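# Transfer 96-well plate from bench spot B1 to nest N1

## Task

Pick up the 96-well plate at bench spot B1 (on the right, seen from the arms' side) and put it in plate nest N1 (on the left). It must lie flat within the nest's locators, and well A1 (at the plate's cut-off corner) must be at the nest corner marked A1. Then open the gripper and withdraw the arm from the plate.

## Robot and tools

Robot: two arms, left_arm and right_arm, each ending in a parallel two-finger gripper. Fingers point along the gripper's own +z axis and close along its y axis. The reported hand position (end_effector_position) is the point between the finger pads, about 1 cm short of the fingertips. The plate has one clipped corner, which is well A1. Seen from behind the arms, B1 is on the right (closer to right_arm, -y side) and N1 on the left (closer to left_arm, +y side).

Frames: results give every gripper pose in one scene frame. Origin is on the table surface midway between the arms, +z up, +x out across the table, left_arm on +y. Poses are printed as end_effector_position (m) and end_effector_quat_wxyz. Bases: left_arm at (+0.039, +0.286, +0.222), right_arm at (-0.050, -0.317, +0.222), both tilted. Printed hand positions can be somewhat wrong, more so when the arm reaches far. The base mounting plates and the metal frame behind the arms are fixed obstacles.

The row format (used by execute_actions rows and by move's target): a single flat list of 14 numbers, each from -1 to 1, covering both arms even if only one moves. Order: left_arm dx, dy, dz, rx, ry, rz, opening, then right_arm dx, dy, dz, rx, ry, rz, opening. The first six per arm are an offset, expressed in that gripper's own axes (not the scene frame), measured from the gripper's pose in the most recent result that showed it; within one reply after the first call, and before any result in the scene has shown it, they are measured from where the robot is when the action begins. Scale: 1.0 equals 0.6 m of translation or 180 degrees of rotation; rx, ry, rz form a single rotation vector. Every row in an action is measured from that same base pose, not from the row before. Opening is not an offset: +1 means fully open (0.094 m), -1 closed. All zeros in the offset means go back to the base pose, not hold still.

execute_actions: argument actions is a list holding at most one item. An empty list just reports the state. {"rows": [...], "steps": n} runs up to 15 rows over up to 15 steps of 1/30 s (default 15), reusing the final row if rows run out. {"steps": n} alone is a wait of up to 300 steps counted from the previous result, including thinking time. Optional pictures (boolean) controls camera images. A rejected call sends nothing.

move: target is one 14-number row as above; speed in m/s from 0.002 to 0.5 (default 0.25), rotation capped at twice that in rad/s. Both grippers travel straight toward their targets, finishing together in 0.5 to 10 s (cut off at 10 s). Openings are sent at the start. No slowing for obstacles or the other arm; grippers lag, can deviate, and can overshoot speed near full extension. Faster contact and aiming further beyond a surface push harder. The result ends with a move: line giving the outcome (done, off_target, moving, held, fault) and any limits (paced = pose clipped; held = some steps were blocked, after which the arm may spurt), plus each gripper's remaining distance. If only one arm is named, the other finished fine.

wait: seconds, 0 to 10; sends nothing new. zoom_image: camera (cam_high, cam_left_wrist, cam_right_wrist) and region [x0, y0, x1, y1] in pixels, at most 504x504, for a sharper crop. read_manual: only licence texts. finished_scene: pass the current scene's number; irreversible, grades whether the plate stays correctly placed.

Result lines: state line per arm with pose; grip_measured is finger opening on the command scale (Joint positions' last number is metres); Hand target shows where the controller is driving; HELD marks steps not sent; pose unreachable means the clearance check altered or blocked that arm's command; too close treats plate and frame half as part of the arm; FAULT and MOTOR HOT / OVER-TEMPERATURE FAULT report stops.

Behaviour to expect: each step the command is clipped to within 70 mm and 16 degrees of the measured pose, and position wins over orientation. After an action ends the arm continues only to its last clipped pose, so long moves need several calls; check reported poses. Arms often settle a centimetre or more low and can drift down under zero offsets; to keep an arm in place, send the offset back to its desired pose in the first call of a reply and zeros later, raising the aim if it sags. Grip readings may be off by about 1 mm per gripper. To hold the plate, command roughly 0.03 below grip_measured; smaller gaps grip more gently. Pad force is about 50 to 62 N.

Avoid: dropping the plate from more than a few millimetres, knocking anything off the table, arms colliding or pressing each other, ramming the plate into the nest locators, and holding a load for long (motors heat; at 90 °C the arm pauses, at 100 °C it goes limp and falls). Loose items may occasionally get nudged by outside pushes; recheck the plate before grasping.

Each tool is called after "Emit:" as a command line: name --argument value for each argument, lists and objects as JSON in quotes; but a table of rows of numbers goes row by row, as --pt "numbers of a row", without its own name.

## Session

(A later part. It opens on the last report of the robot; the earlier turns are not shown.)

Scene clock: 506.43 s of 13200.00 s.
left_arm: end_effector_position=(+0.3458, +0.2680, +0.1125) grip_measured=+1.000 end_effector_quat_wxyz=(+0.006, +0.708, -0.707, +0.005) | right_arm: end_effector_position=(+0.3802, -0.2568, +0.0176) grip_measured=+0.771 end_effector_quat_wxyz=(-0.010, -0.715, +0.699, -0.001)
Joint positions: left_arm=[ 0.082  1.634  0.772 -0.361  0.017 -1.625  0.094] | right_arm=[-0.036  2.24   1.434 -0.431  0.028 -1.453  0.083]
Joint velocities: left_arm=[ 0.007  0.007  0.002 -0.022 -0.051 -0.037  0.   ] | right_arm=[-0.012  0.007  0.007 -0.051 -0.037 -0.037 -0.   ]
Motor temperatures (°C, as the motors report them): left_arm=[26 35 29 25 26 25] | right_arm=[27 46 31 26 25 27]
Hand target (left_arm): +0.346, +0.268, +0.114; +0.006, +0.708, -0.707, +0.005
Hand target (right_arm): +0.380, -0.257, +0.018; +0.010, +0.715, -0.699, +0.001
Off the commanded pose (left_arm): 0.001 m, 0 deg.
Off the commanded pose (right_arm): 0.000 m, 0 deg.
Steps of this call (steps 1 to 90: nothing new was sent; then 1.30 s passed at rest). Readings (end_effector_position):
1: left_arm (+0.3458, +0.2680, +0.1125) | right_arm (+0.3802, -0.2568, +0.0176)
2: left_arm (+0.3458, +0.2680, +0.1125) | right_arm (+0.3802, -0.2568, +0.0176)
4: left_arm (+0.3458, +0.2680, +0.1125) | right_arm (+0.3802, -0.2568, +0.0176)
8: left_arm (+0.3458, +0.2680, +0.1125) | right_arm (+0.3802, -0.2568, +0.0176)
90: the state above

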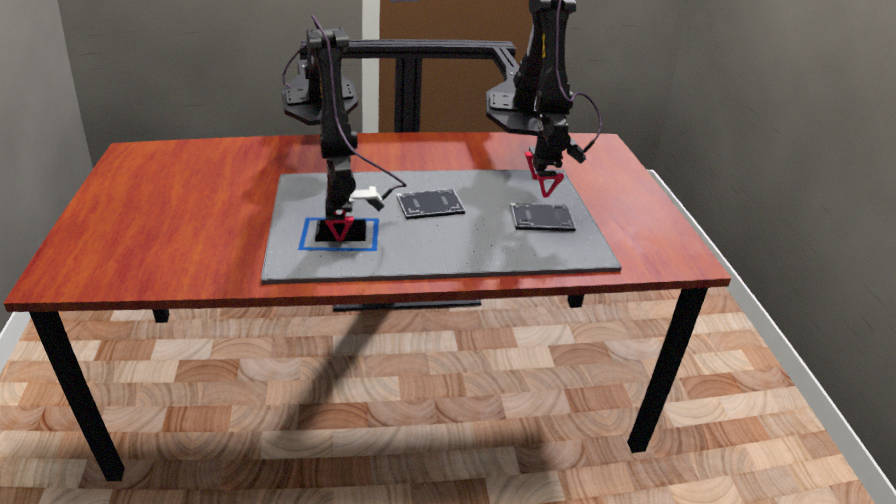

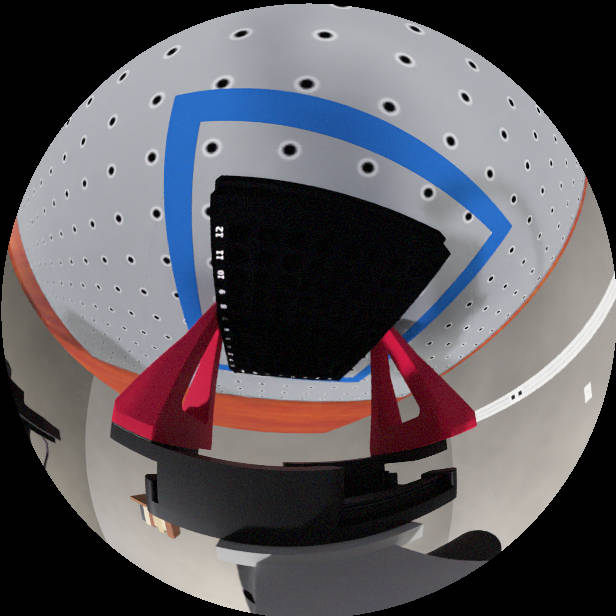

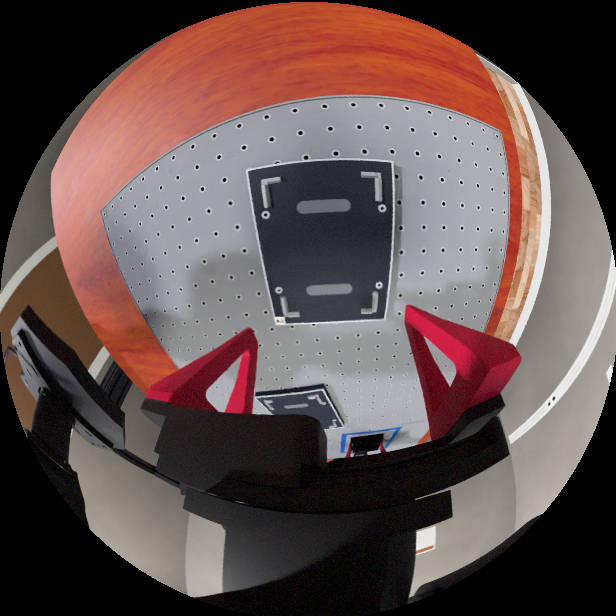

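Emit:
move --target '[0,0,-0.002,0,0,0,1,0,0,-0.062,0,0,0,0.74]' --speed 0.08

Scene clock: 544.70 s of 13200.00 s.
left_arm: end_effector_position=(+0.3458, +0.2680, +0.1125) grip_measured=+1.000 end_effector_quat_wxyz=(+0.006, +0.708, -0.707, +0.005) | right_arm: end_effector_position=(+0.3908, -0.2558, +0.0523) grip_measured=+0.771 end_effector_quat_wxyz=(+0.001, -0.715, +0.699, -0.010)
Joint positions: left_arm=[ 0.082  1.634  0.772 -0.361  0.017 -1.625  0.094] | right_arm=[-0.036  2.149  1.434 -0.495  0.028 -1.453  0.083]
Joint velocities: left_arm=[-0.017 -0.012 -0.007 -0.037 -0.037 -0.022  0.   ] | right_arm=[-0.002 -0.002  0.002  0.007  0.051  0.007 -0.   ]
Motor temperatures (°C, as the motors report them): left_arm=[26 35 29 25 26 25] | right_arm=[27 47 31 26 25 27]
Hand target (left_arm): +0.346, +0.268, +0.114; +0.006, +0.708, -0.707, +0.005
Hand target (right_arm): +0.380, -0.256, +0.054; +0.010, +0.715, -0.699, +0.001
Off the commanded pose (left_arm): 0.001 m, 0 deg.
Off the commanded pose (right_arm): 0.011 m, 2 deg.
After step 90, 34.33 s passed at rest.
move: off_target (right_arm)

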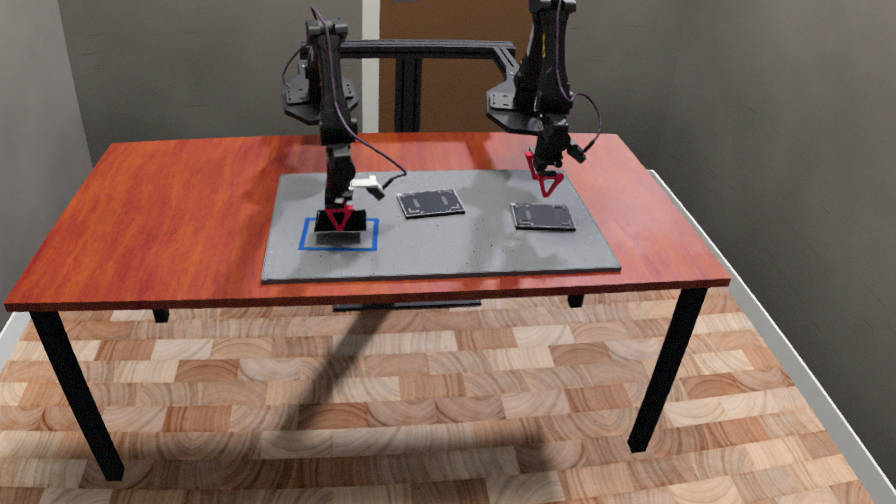

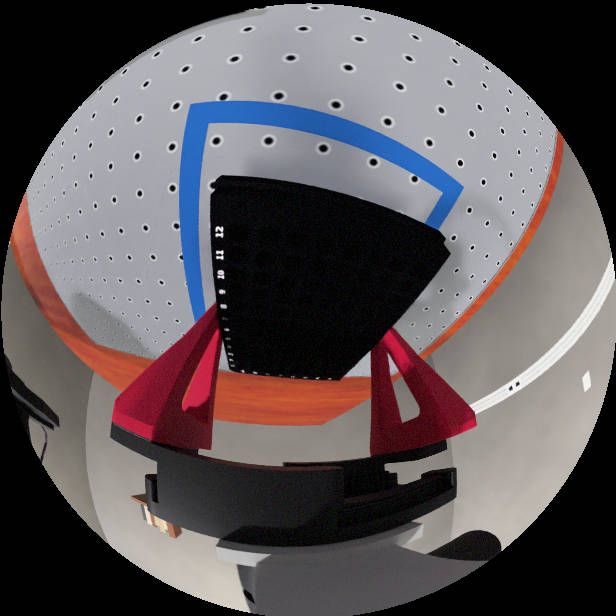

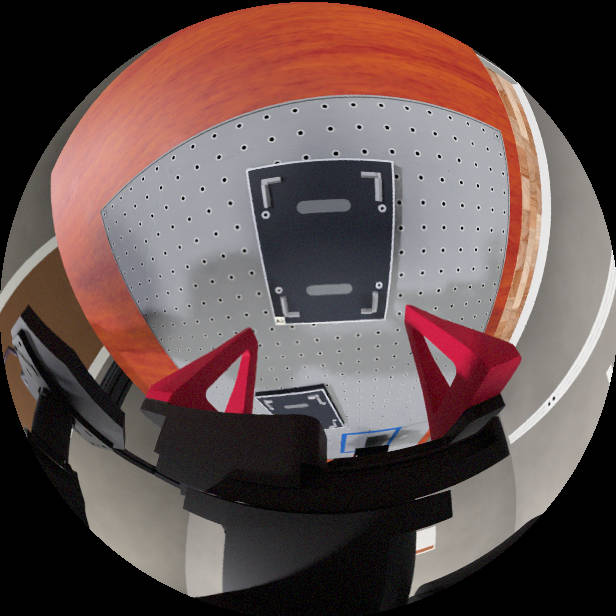

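Emit:
move --target '[0.1133,-0.0903,-0.0292,0,0,0,1,-0.3172,-0.0392,-0.008,-0.005,-0.0041,0.0072,0.74]' --speed 0.12

Scene clock: 570.77 s of 13200.00 s.
left_arm: end_effector_position=(+0.3942, +0.2021, +0.1270) grip_measured=+1.000 end_effector_quat_wxyz=(+0.013, +0.708, -0.706, +0.007) | right_arm: end_effector_position=(+0.4102, -0.0710, +0.0534) grip_measured=+0.771 end_effector_quat_wxyz=(-0.003, -0.711, +0.703, -0.004)
Joint positions: left_arm=[-0.112  1.748  1.049 -0.532 -0.035 -1.808  0.094] | right_arm=[ 0.337  2.448  2.02  -0.826  0.147 -1.087  0.083]
Joint velocities: left_arm=[-0.017 -0.002  0.007  0.051 -0.022  0.007  0.   ] | right_arm=[-0.022 -0.002 -0.002 -0.051 -0.051  0.022  0.   ]
Motor temperatures (°C, as the motors report them): left_arm=[26 35 29 25 26 25] | right_arm=[27 50 31 26 25 27]
Hand target (left_arm): +0.400, +0.201, +0.131; +0.005, +0.707, -0.707, +0.005
Hand target (right_arm): +0.412, -0.068, +0.054; +0.004, +0.709, -0.705, +0.005
Off the commanded pose (left_arm): 0.007 m, 1 deg.
Off the commanded pose (right_arm): 0.006 m, 1 deg.
After step 90, 20.83 s passed at rest.
move: done

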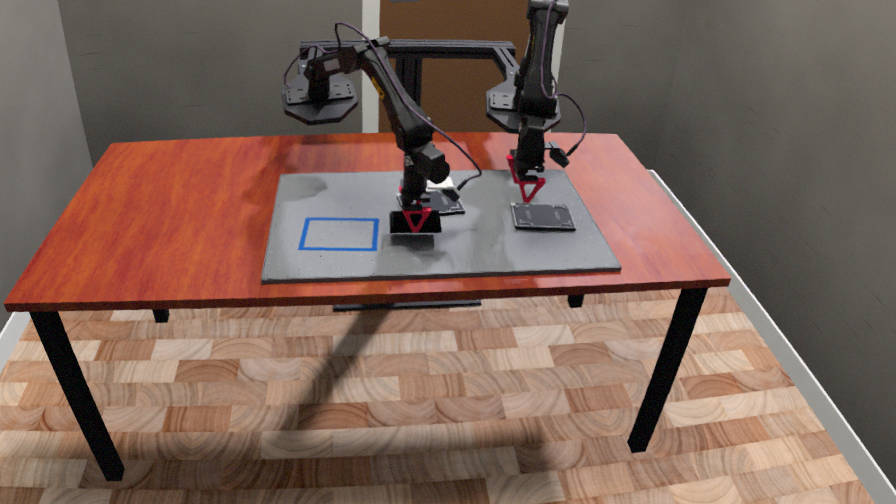

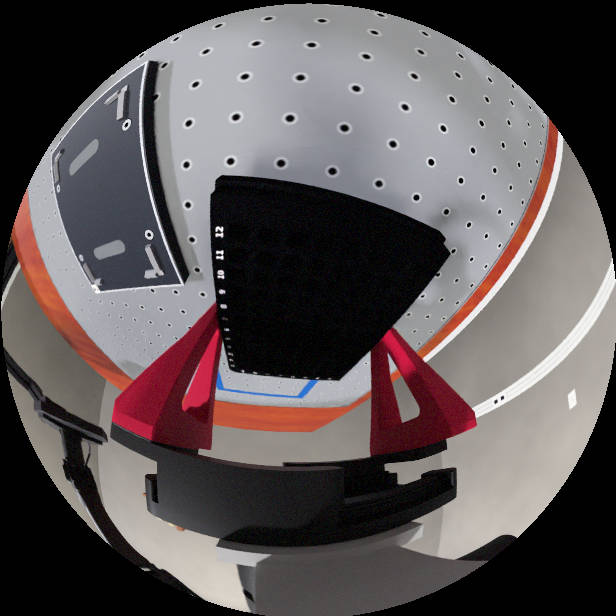

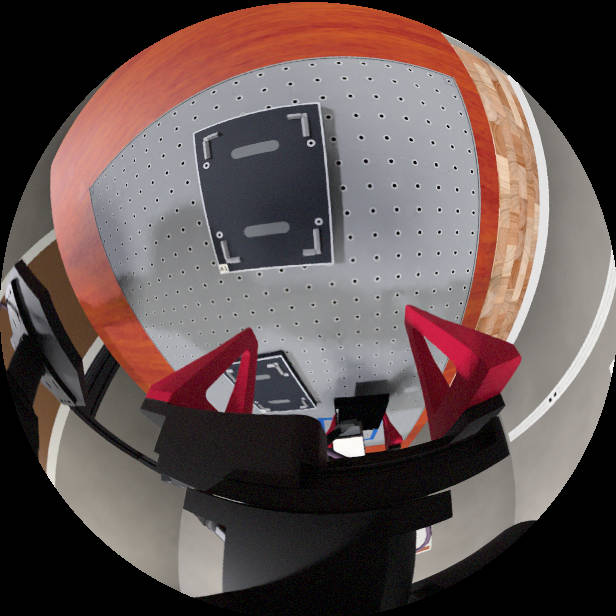

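Emit:
move --target '[0,0,0,0,0,0,1,0,0,0.052,0,0,0,0.74]' --speed 0.05

Scene clock: 581.47 s of 13200.00 s.
left_arm: end_effector_position=(+0.3941, +0.2021, +0.1270) grip_measured=+1.000 end_effector_quat_wxyz=(+0.013, +0.708, -0.706, +0.007) | right_arm: end_effector_position=(+0.4002, -0.0715, +0.0222) grip_measured=+0.771 end_effector_quat_wxyz=(-0.015, -0.712, +0.702, -0.000)
Joint positions: left_arm=[-0.112  1.748  1.049 -0.533 -0.035 -1.809  0.094] | right_arm=[ 0.337  2.517  2.02  -0.783  0.147 -1.086  0.083]
Joint velocities: left_arm=[ 0.002 -0.012 -0.002 -0.037 -0.007  0.037  0.   ] | right_arm=[ 0.007 -0.012  0.022  0.037 -0.022  0.051 -0.001]
Motor temperatures (°C, as the motors report them): left_arm=[26 35 30 25 26 25] | right_arm=[27 50 32 26 25 27]
Hand target (left_arm): +0.394, +0.202, +0.127; +0.013, +0.708, -0.706, +0.007
Hand target (right_arm): +0.411, -0.071, +0.023; +0.003, +0.711, -0.703, +0.004
Off the commanded pose (left_arm): 0.000 m, 0 deg.
Off the commanded pose (right_arm): 0.010 m, 1 deg.
After step 90, 6.77 s passed at rest.
move: done

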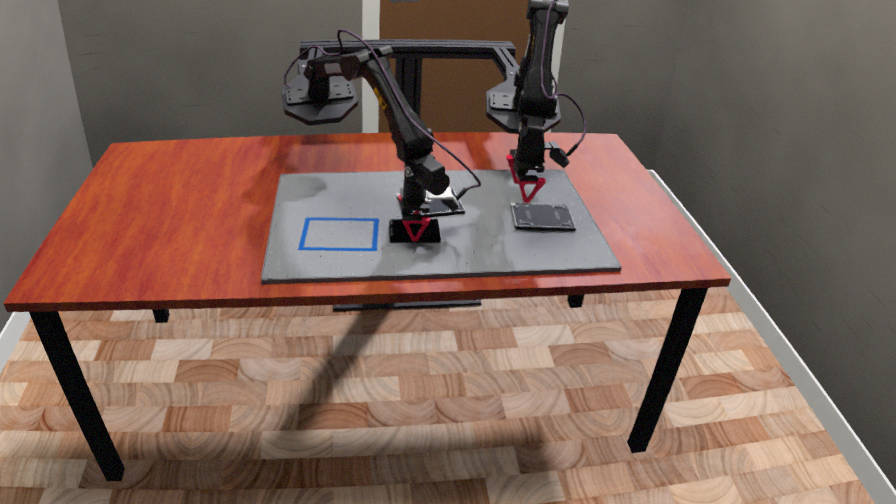

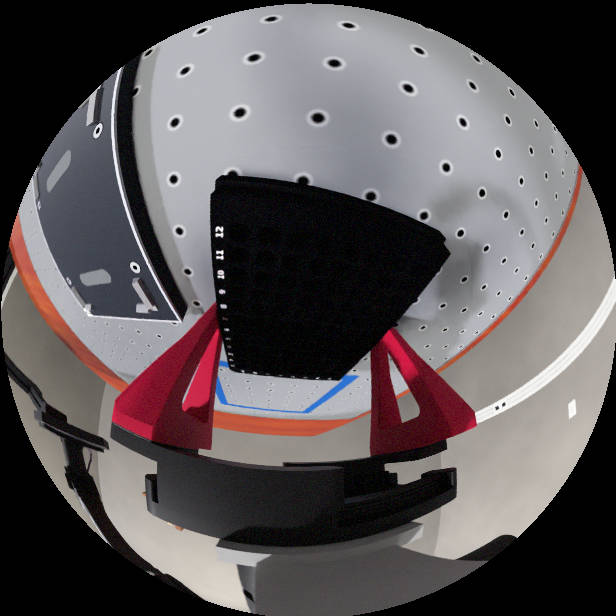

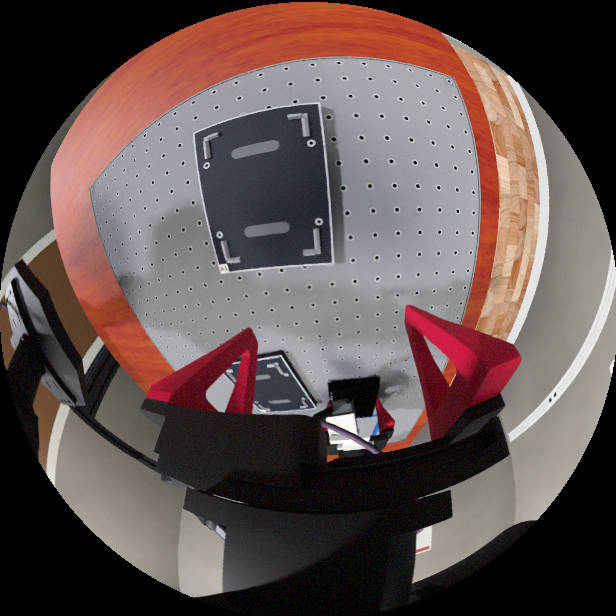

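Emit:
zoom_image --camera "cam_high" --region '[370, 180, 480, 260]'

Region (370, 180, 480, 260) of cam_high's 896x504 image, scaled by 4.582, with more detail than that image has; it fills the top 367 rows of this view, and the rest is white.

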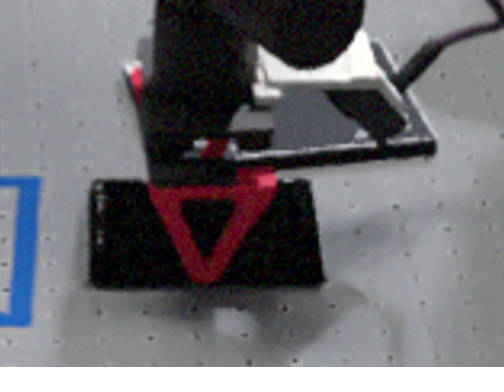

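Emit:
move --target '[0,0,0,0,0,0,1,0,-0.028,0.008,0.006,-0.006,0,0.74]' --speed 0.03

Scene clock: 609.20 s of 13200.00 s.
left_arm: end_effector_position=(+0.3941, +0.2021, +0.1270) grip_measured=+1.000 end_effector_quat_wxyz=(+0.013, +0.708, -0.706, +0.007) | right_arm: end_effector_position=(+0.4125, -0.0736, +0.0180) grip_measured=+0.771 end_effector_quat_wxyz=(-0.006, -0.710, +0.704, -0.005)
Joint positions: left_arm=[-0.112  1.748  1.049 -0.533 -0.035 -1.809  0.094] | right_arm=[ 0.322  2.546  2.069 -0.781  0.147 -1.099  0.083]
Joint velocities: left_arm=[ 0.007 -0.007  0.012 -0.081 -0.007 -0.051  0.   ] | right_arm=[ 0.007  0.012  0.002 -0.051 -0.037  0.007 -0.001]
Motor temperatures (°C, as the motors report them): left_arm=[26 36 29 25 26 25] | right_arm=[27 52 33 26 25 27]
Hand target (left_arm): +0.394, +0.202, +0.127; +0.013, +0.708, -0.706, +0.007
Hand target (right_arm): +0.417, -0.071, +0.017; +0.001, +0.712, -0.702, +0.000
Off the commanded pose (left_arm): 0.000 m, 0 deg.
Off the commanded pose (right_arm): 0.005 m, 1 deg.
After step 90, 23.83 s passed at rest.
move: done

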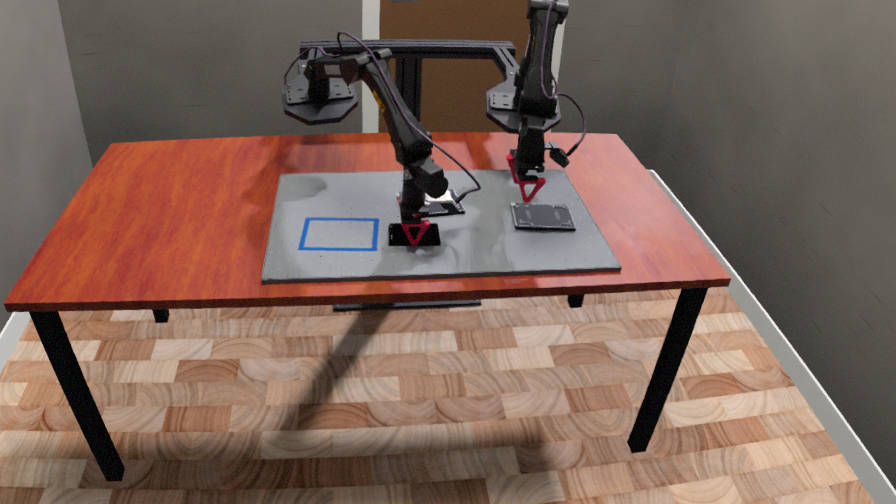

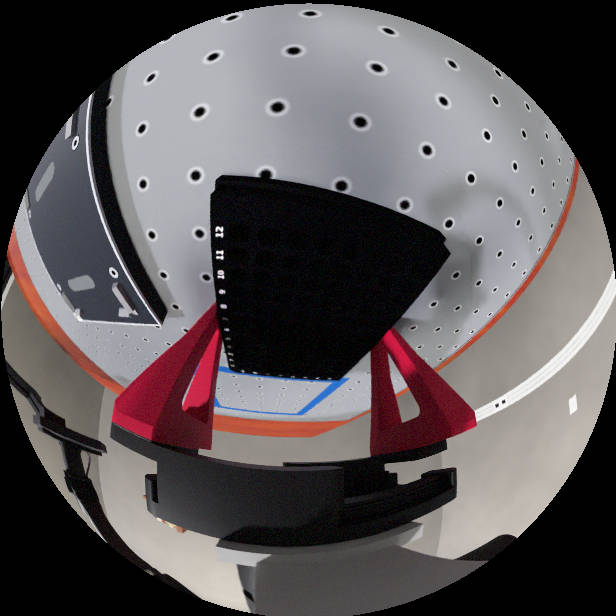

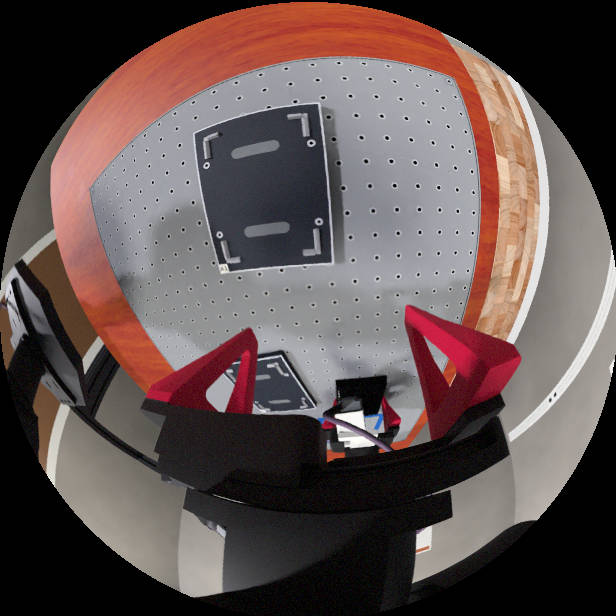

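Emit:
execute_actions --actions '[{"rows": [[0,0,0,0,0,0,1,0,-0.008,0.008,0,0,0,0.74]], "steps": 15}]' --pictures false

Scene clock: 627.47 s of 13200.00 s.
left_arm: end_effector_position=(+0.3941, +0.2021, +0.1270) grip_measured=+1.000 end_effector_quat_wxyz=(+0.013, +0.708, -0.706, +0.007) | right_arm: end_effector_position=(+0.4139, -0.0727, +0.0173) grip_measured=+0.771 end_effector_quat_wxyz=(-0.006, -0.711, +0.704, -0.005)
Joint positions: left_arm=[-0.112  1.748  1.049 -0.533 -0.035 -1.809  0.094] | right_arm=[ 0.322  2.554  2.085 -0.788  0.147 -1.099  0.083]
Joint velocities: left_arm=[ 0.022 -0.007 -0.002 -0.007  0.081  0.007  0.   ] | right_arm=[-0.007  0.012  0.002 -0.051  0.037  0.007 -0.   ]
Motor temperatures (°C, as the motors report them): left_arm=[26 37 29 25 26 25] | right_arm=[27 52 34 26 25 27]
Hand target (left_arm): +0.394, +0.202, +0.127; +0.013, +0.708, -0.706, +0.007
Hand target (right_arm): +0.417, -0.074, +0.013; +0.006, +0.710, -0.704, +0.005
Off the commanded pose (left_arm): 0.000 m, 0 deg.
Off the commanded pose (right_arm): 0.005 m, 0 deg.
Steps of this call (steps 1 to 90: nothing new was sent; then 14.77 s passed at rest; steps 91 to 105: all 15 steps of this action). Readings (end_effector_position):
91: left_arm (+0.3941, +0.2021, +0.1270) | right_arm (+0.4126, -0.0734, +0.0177)
92: left_arm (+0.3941, +0.2021, +0.1270) | right_arm (+0.4130, -0.0731, +0.0172)
94: left_arm (+0.3941, +0.2021, +0.1270) | right_arm (+0.4138, -0.0727, +0.0172)
98: left_arm (+0.3941, +0.2021, +0.1270) | right_arm (+0.4138, -0.0727, +0.0172)
105: the state above

Emit:
execute_actions --actions '[{"rows": [[0,0,0,0,0,0,1,0,0,0,0,0,0,1]], "steps": 15}]'

Scene clock: 633.90 s of 13200.00 s.
left_arm: end_effector_position=(+0.3941, +0.2021, +0.1270) grip_measured=+1.000 end_effector_quat_wxyz=(+0.013, +0.708, -0.706, +0.007) | right_arm: end_effector_position=(+0.4142, -0.0725, +0.0173) grip_measured=+1.000 end_effector_quat_wxyz=(-0.006, -0.710, +0.704, -0.006)
Joint positions: left_arm=[-0.112  1.748  1.049 -0.533 -0.035 -1.809  0.094] | right_arm=[ 0.322  2.554  2.085 -0.786  0.147 -1.099  0.094]
Joint velocities: left_arm=[ 0.007  0.007  0.002  0.081 -0.007 -0.007  0.   ] | right_arm=[-0.012 -0.007 -0.012  0.037 -0.022 -0.022  0.   ]
Motor temperatures (°C, as the motors report them): left_arm=[26 37 29 25 26 25] | right_arm=[27 52 34 26 25 27]
Hand target (left_arm): +0.394, +0.202, +0.127; +0.013, +0.708, -0.706, +0.007
Hand target (right_arm): +0.414, -0.073, +0.017; +0.006, +0.711, -0.704, +0.005
Off the commanded pose (left_arm): 0.000 m, 0 deg.
Off the commanded pose (right_arm): 0.000 m, 0 deg.
Steps of this call (steps 1 to 90: nothing new was sent; then 2.93 s passed at rest; steps 91 to 105: all 15 steps of this action). Readings (end_effector_position):
91: left_arm (+0.3941, +0.2021, +0.1270) | right_arm (+0.4139, -0.0727, +0.0173)
92: left_arm (+0.3941, +0.2021, +0.1270) | right_arm (+0.4141, -0.0726, +0.0173)
94: left_arm (+0.3941, +0.2021, +0.1270) | right_arm (+0.4142, -0.0725, +0.0173)
98: left_arm (+0.3941, +0.2021, +0.1270) | right_arm (+0.4142, -0.0725, +0.0173)
105: the state above

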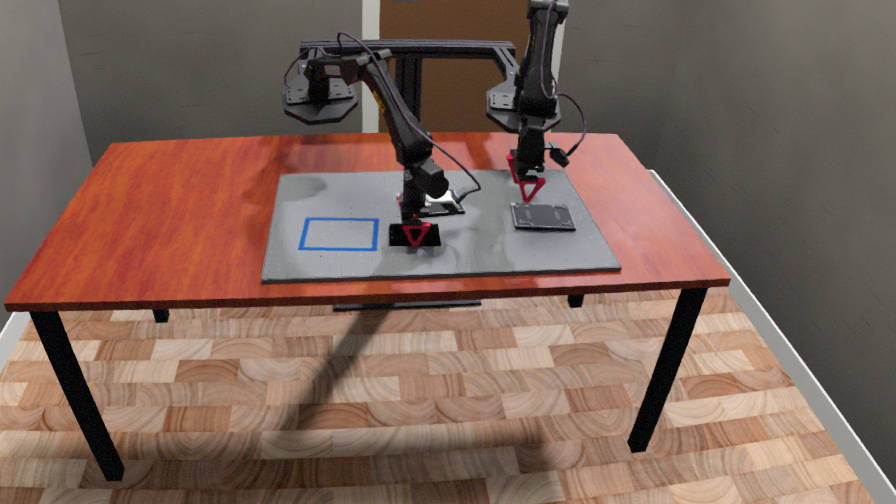

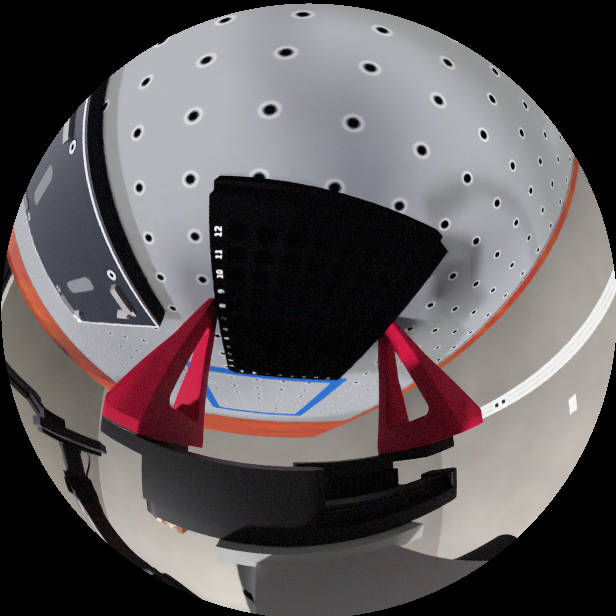

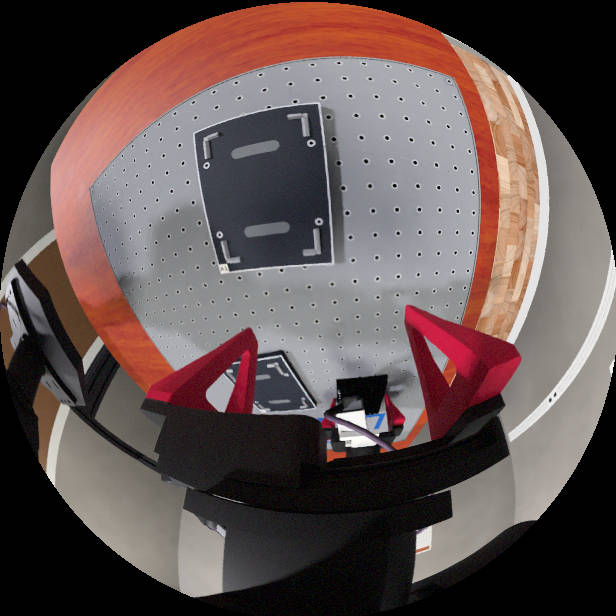

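Emit:
execute_actions --actions '[{"rows": [[0,0,0,0,0,0,1,0,0.008,-0.004,0,0,0,1],[0,0,0,0,0,0,1,0,0.010,-0.008,0,0,0,1],[0,0,0,0,0,0,1,0,0.011,-0.013,0,0,0,1],[0,0,0,0,0,0,1,0,0.012,-0.018,0,0,0,1],[0,0,0,0,0,0,1,0,0.012,-0.023,0,0,0,1],[0,0,0,0,0,0,1,0,0.012,-0.028,0,0,0,1],[0,0,0,0,0,0,1,0,0.012,-0.034,0,0,0,1],[0,0,0,0,0,0,1,0,0.012,-0.040,0,0,0,1],[0,0,0,0,0,0,1,0,0.012,-0.046,0,0,0,1],[0,0,0,0,0,0,1,0,0.012,-0.052,0,0,0,1],[0,0,0,0,0,0,1,0,0.012,-0.058,0,0,0,1],[0,0,0,0,0,0,1,0,0.012,-0.064,0,0,0,1],[0,0,0,0,0,0,1,0,0.012,-0.070,0,0,0,1],[0,0,0,0,0,0,1,0,0.012,-0.076,0,0,0,1],[0,0,0,0,0,0,1,0,0.012,-0.080,0,0,0,1]], "steps": 15}]'

Scene clock: 671.37 s of 13200.00 s.
left_arm: end_effector_position=(+0.3941, +0.2021, +0.1270) grip_measured=+1.000 end_effector_quat_wxyz=(+0.013, +0.708, -0.706, +0.007) | right_arm: end_effector_position=(+0.4155, -0.0764, +0.0506) grip_measured=+1.000 end_effector_quat_wxyz=(+0.001, -0.708, +0.706, -0.009)
Joint positions: left_arm=[-0.112  1.748  1.049 -0.533 -0.035 -1.809  0.094] | right_arm=[ 0.324  2.449  2.012 -0.804  0.149 -1.093  0.094]
Joint velocities: left_arm=[-0.007  0.002 -0.017  0.022  0.081  0.037  0.   ] | right_arm=[ 0.022 -0.266 -0.017 -0.125  0.051  0.022  0.   ]
Motor temperatures (°C, as the motors report them): left_arm=[26 37 29 25 26 25] | right_arm=[27 56 32 26 25 27]
Hand target (left_arm): +0.394, +0.202, +0.127; +0.013, +0.708, -0.706, +0.007
Hand target (right_arm): +0.406, -0.072, +0.064; +0.006, +0.711, -0.703, +0.006
Off the commanded pose (left_arm): 0.000 m, 0 deg.
Off the commanded pose (right_arm): 0.018 m, 1 deg.
Steps of this call (steps 1 to 90: nothing new was sent; then 33.97 s passed at rest; steps 91 to 105: all 15 steps of this action). Readings (end_effector_position):
91: left_arm (+0.3941, +0.2021, +0.1270) | right_arm (+0.4141, -0.0726, +0.0173)
92: left_arm (+0.3941, +0.2021, +0.1270) | right_arm (+0.4138, -0.0728, +0.0175)
94: left_arm (+0.3941, +0.2021, +0.1270) | right_arm (+0.4105, -0.0746, +0.0182)
98: left_arm (+0.3941, +0.2021, +0.1270) | right_arm (+0.4069, -0.0773, +0.0231)
105: the state above

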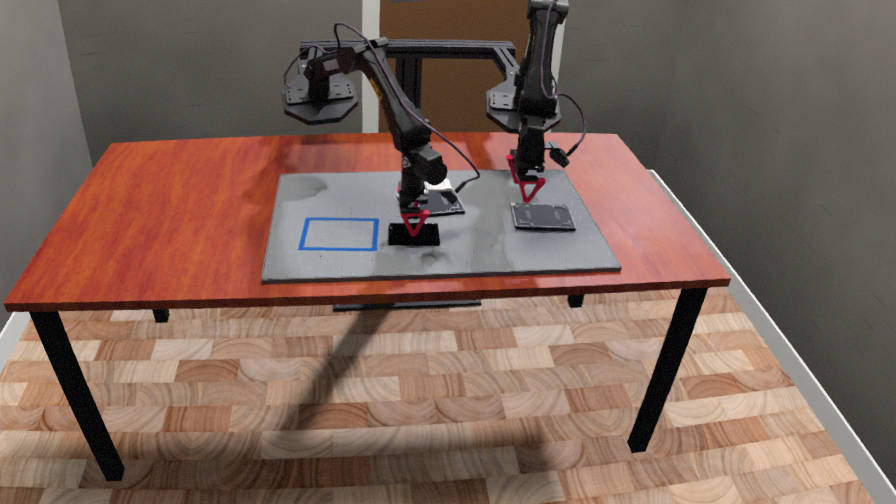

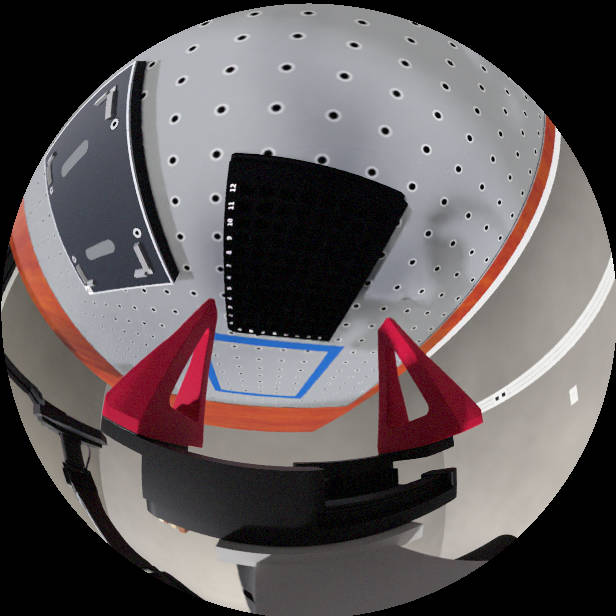

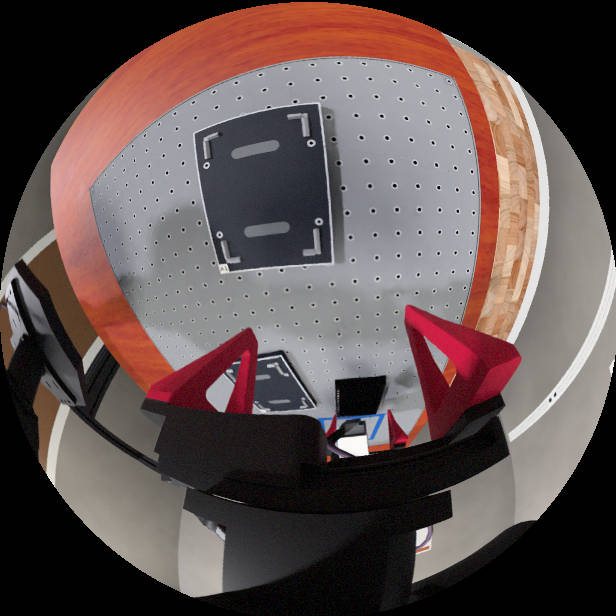

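Emit:
move --target '[0.455,-0.0275,0.06,0,0,0.92,1,0.55,0.32,-0.1657,0,0,0,1]' --speed 0.35

Scene clock: 752.43 s of 13200.00 s.
left_arm: end_effector_position=(+0.4085, -0.0619, +0.0872) grip_measured=+1.000 end_effector_quat_wxyz=(-0.006, +0.606, +0.796, -0.011) | right_arm: end_effector_position=(+0.2273, -0.4014, +0.1416) grip_measured=+1.000 end_effector_quat_wxyz=(+0.012, -0.705, +0.709, -0.011)
Joint positions: left_arm=[-0.666  2.41   1.96  -0.871 -0.21   0.529  0.094] | right_arm=[-0.568  1.51   0.705 -0.425 -0.173 -1.922  0.094]
Joint velocities: left_arm=[-0.007  0.007 -0.012 -0.037  0.081  0.081  0.   ] | right_arm=[-0.007  0.007 -0.007 -0.022  0.007 -0.022  0.   ]
Motor temperatures (°C, as the motors report them): left_arm=[26 38 30 25 26 25] | right_arm=[27 59 31 26 25 27]
Hand target (left_arm): +0.412, -0.071, +0.097; +0.005, +0.613, +0.790, -0.012
Hand target (right_arm): +0.217, -0.397, +0.143; -0.014, +0.704, -0.711, -0.001
Off the commanded pose (left_arm): 0.015 m, 2 deg.
Off the commanded pose (right_arm): 0.011 m, 1 deg.
After step 90, 73.27 s passed at rest.
move: off_target (left_arm, right_arm)

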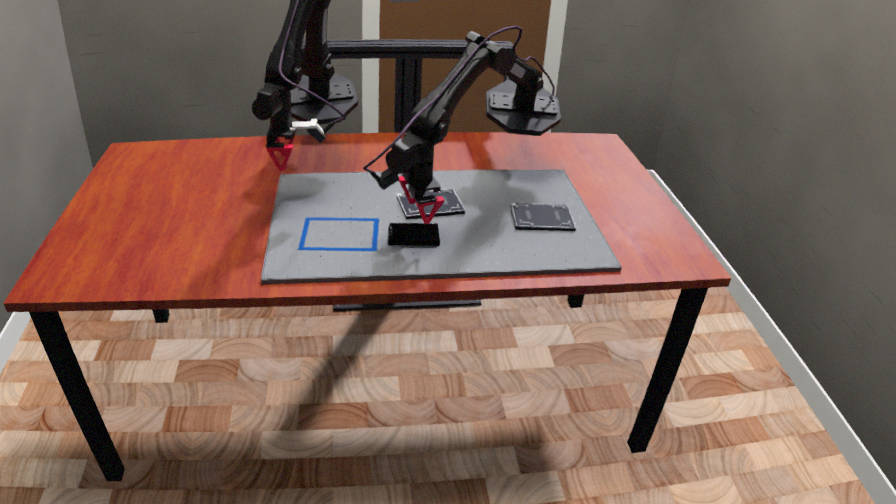

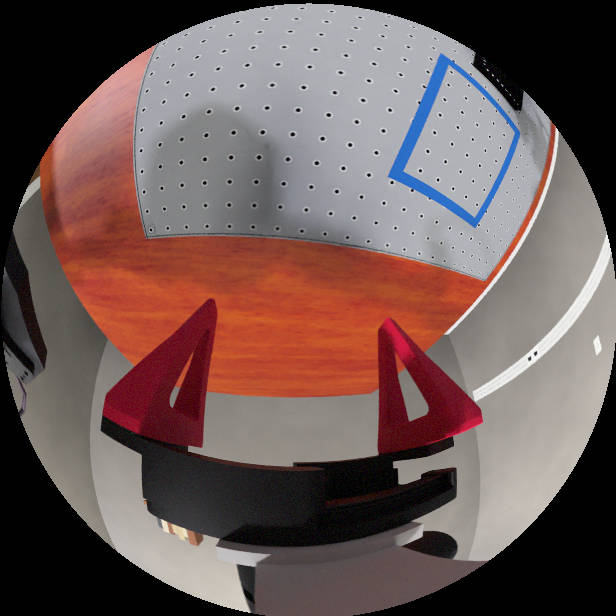

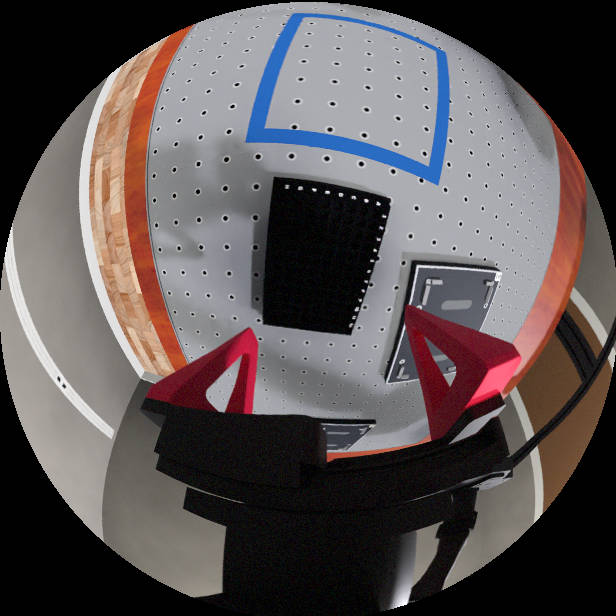

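Emit:
move --target '[-0.030,0.0007,0.035,-0.0077,0.0023,0.0858,1,0,0,0,0,0,0,1]' --speed 0.15

Scene clock: 778.60 s of 13200.00 s.
left_arm: end_effector_position=(+0.4078, -0.0658, +0.0552) grip_measured=+1.000 end_effector_quat_wxyz=(-0.019, +0.701, +0.713, +0.000) | right_arm: end_effector_position=(+0.2274, -0.4013, +0.1416) grip_measured=+1.000 end_effector_quat_wxyz=(+0.012, -0.705, +0.709, -0.011)
Joint positions: left_arm=[-0.666  2.523  2.048 -0.873 -0.234  0.774  0.094] | right_arm=[-0.568  1.51   0.705 -0.425 -0.174 -1.924  0.094]
Joint velocities: left_arm=[ 0.002 -0.007  0.007 -0.051 -0.022  0.007  0.   ] | right_arm=[-0.007  0.037 -0.017  0.007  0.037 -0.022  0.   ]
Motor temperatures (°C, as the motors report them): left_arm=[27 43 32 25 26 25] | right_arm=[27 52 31 26 25 27]
Hand target (left_arm): +0.413, -0.079, +0.067; -0.000, +0.707, +0.707, +0.000
Hand target (right_arm): +0.227, -0.401, +0.142; -0.012, +0.705, -0.709, +0.011
Off the commanded pose (left_arm): 0.018 m, 2 deg.
Off the commanded pose (right_arm): 0.000 m, 0 deg.
After step 90, 21.83 s passed at rest.
move: off_target (left_arm)

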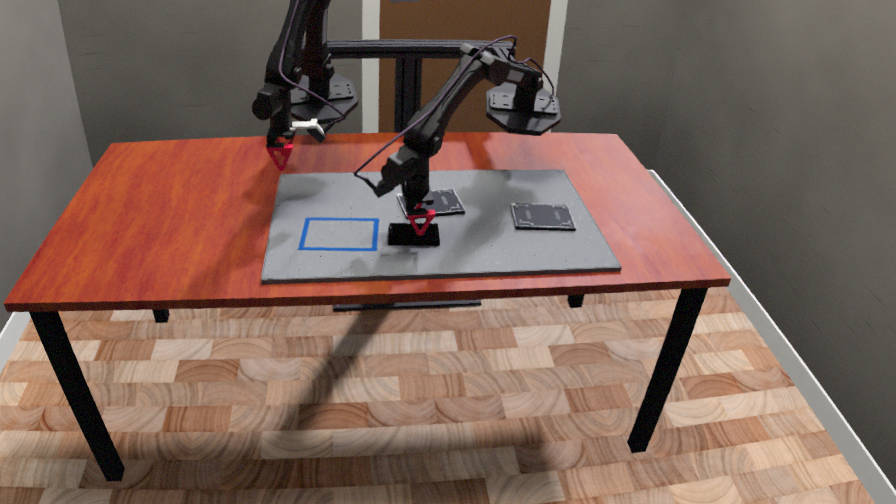

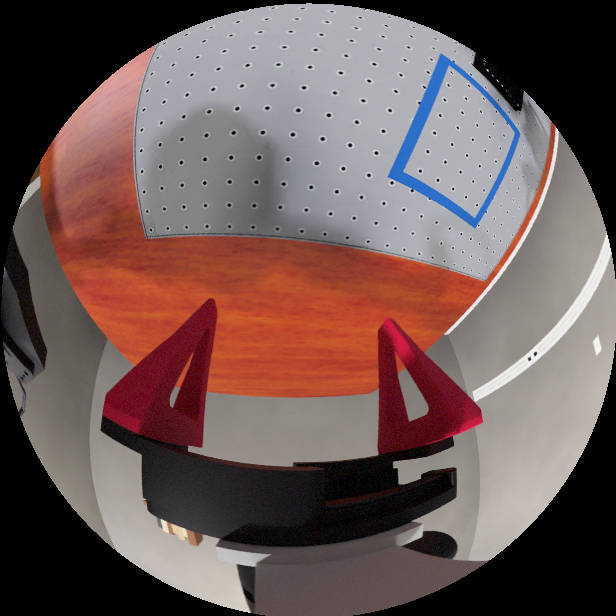

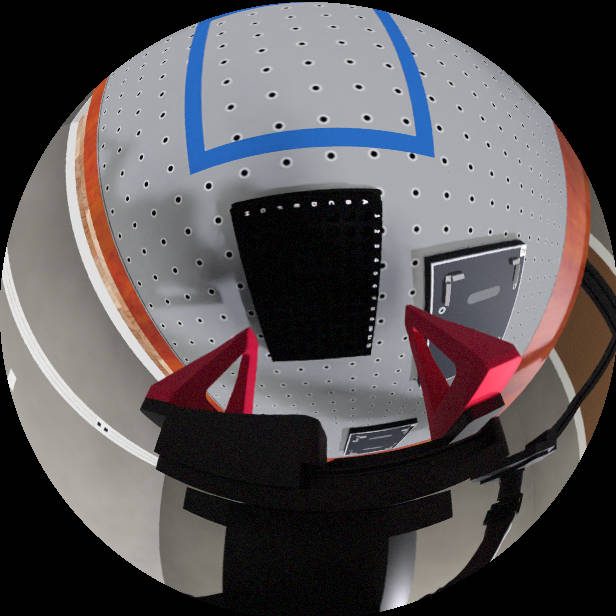

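Emit:
zoom_image --camera "cam_right_wrist" --region '[210, 160, 450, 380]'

Emit:
zoom_image --camera "cam_high" --region '[370, 180, 470, 260]'

Region (210, 160, 450, 380) of cam_right_wrist's 616x616 image, scaled by 2.100, with more detail than that image has; it fills the top 462 rows of this view, and the rest is white.

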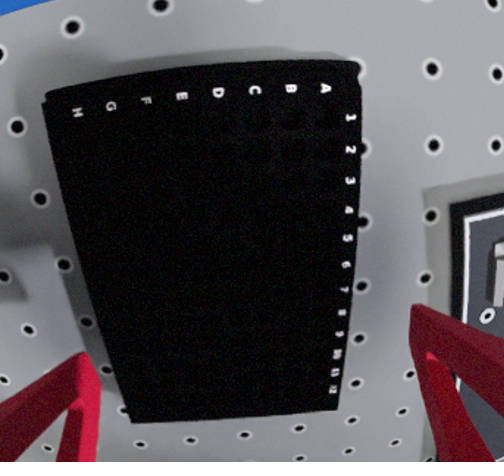

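Region (370, 180, 470, 260) of cam_high's 896x504 image, scaled by 5.040, with more detail than that image has; it fills the top 403 rows of this view, and the rest is white.

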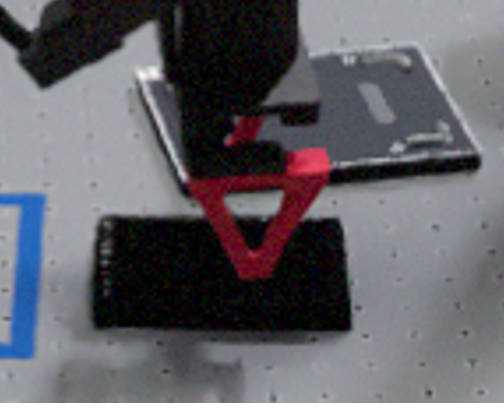

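Emit:
move --target '[-0.043,0.0217,0.0,-0.017,-0.017,0.0054,1,0,0,0,0,0,0,1]' --speed 0.05

Scene clock: 892.07 s of 13200.00 s.
left_arm: end_effector_position=(+0.4140, -0.0750, +0.0444) grip_measured=+1.000 end_effector_quat_wxyz=(-0.006, +0.702, +0.712, +0.001) | right_arm: end_effector_position=(+0.2274, -0.4013, +0.1416) grip_measured=+1.000 end_effector_quat_wxyz=(+0.012, -0.705, +0.709, -0.011)
Joint positions: left_arm=[-0.666  2.57   2.099 -0.851 -0.235  0.785  0.094] | right_arm=[-0.568  1.51   0.705 -0.425 -0.174 -1.924  0.094]
Joint velocities: left_arm=[ 0.012  0.027 -0.002  0.007 -0.022 -0.037  0.   ] | right_arm=[-0.002 -0.012  0.032 -0.007 -0.037 -0.081  0.   ]
Motor temperatures (°C, as the motors report them): left_arm=[28 50 33 25 26 25] | right_arm=[27 45 32 26 25 27]
Hand target (left_arm): +0.421, -0.091, +0.055; +0.019, +0.707, +0.707, +0.001
Hand target (right_arm): +0.227, -0.401, +0.142; -0.012, +0.705, -0.709, +0.011
Off the commanded pose (left_arm): 0.020 m, 3 deg.
Off the commanded pose (right_arm): 0.000 m, 0 deg.
After step 90, 109.40 s passed at rest.
move: off_target (left_arm)

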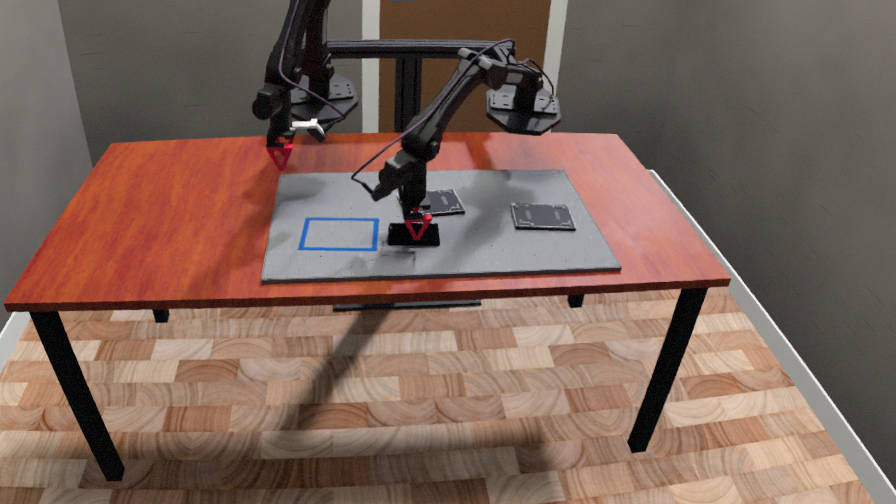

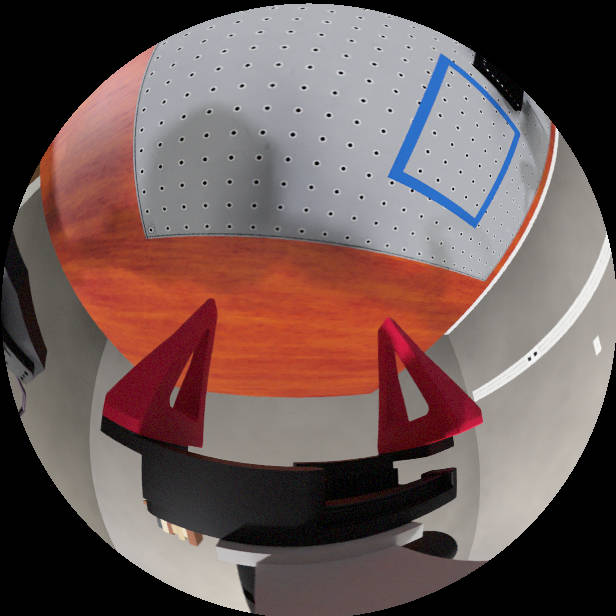

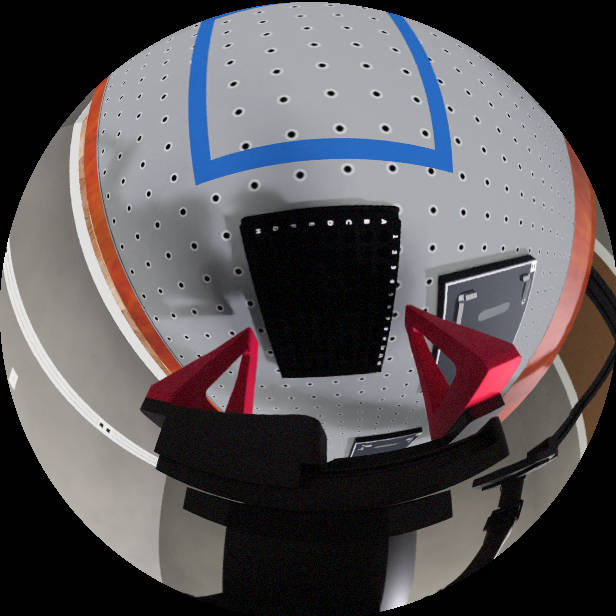

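Emit:
zoom_image --camera "cam_right_wrist" --region '[210, 170, 450, 390]'

Region (210, 170, 450, 390) of cam_right_wrist's 616x616 image, scaled by 2.100, with more detail than that image has; it fills the top 462 rows of this view, and the rest is white.

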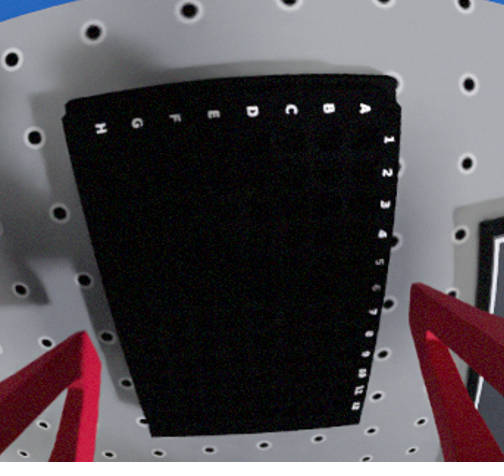

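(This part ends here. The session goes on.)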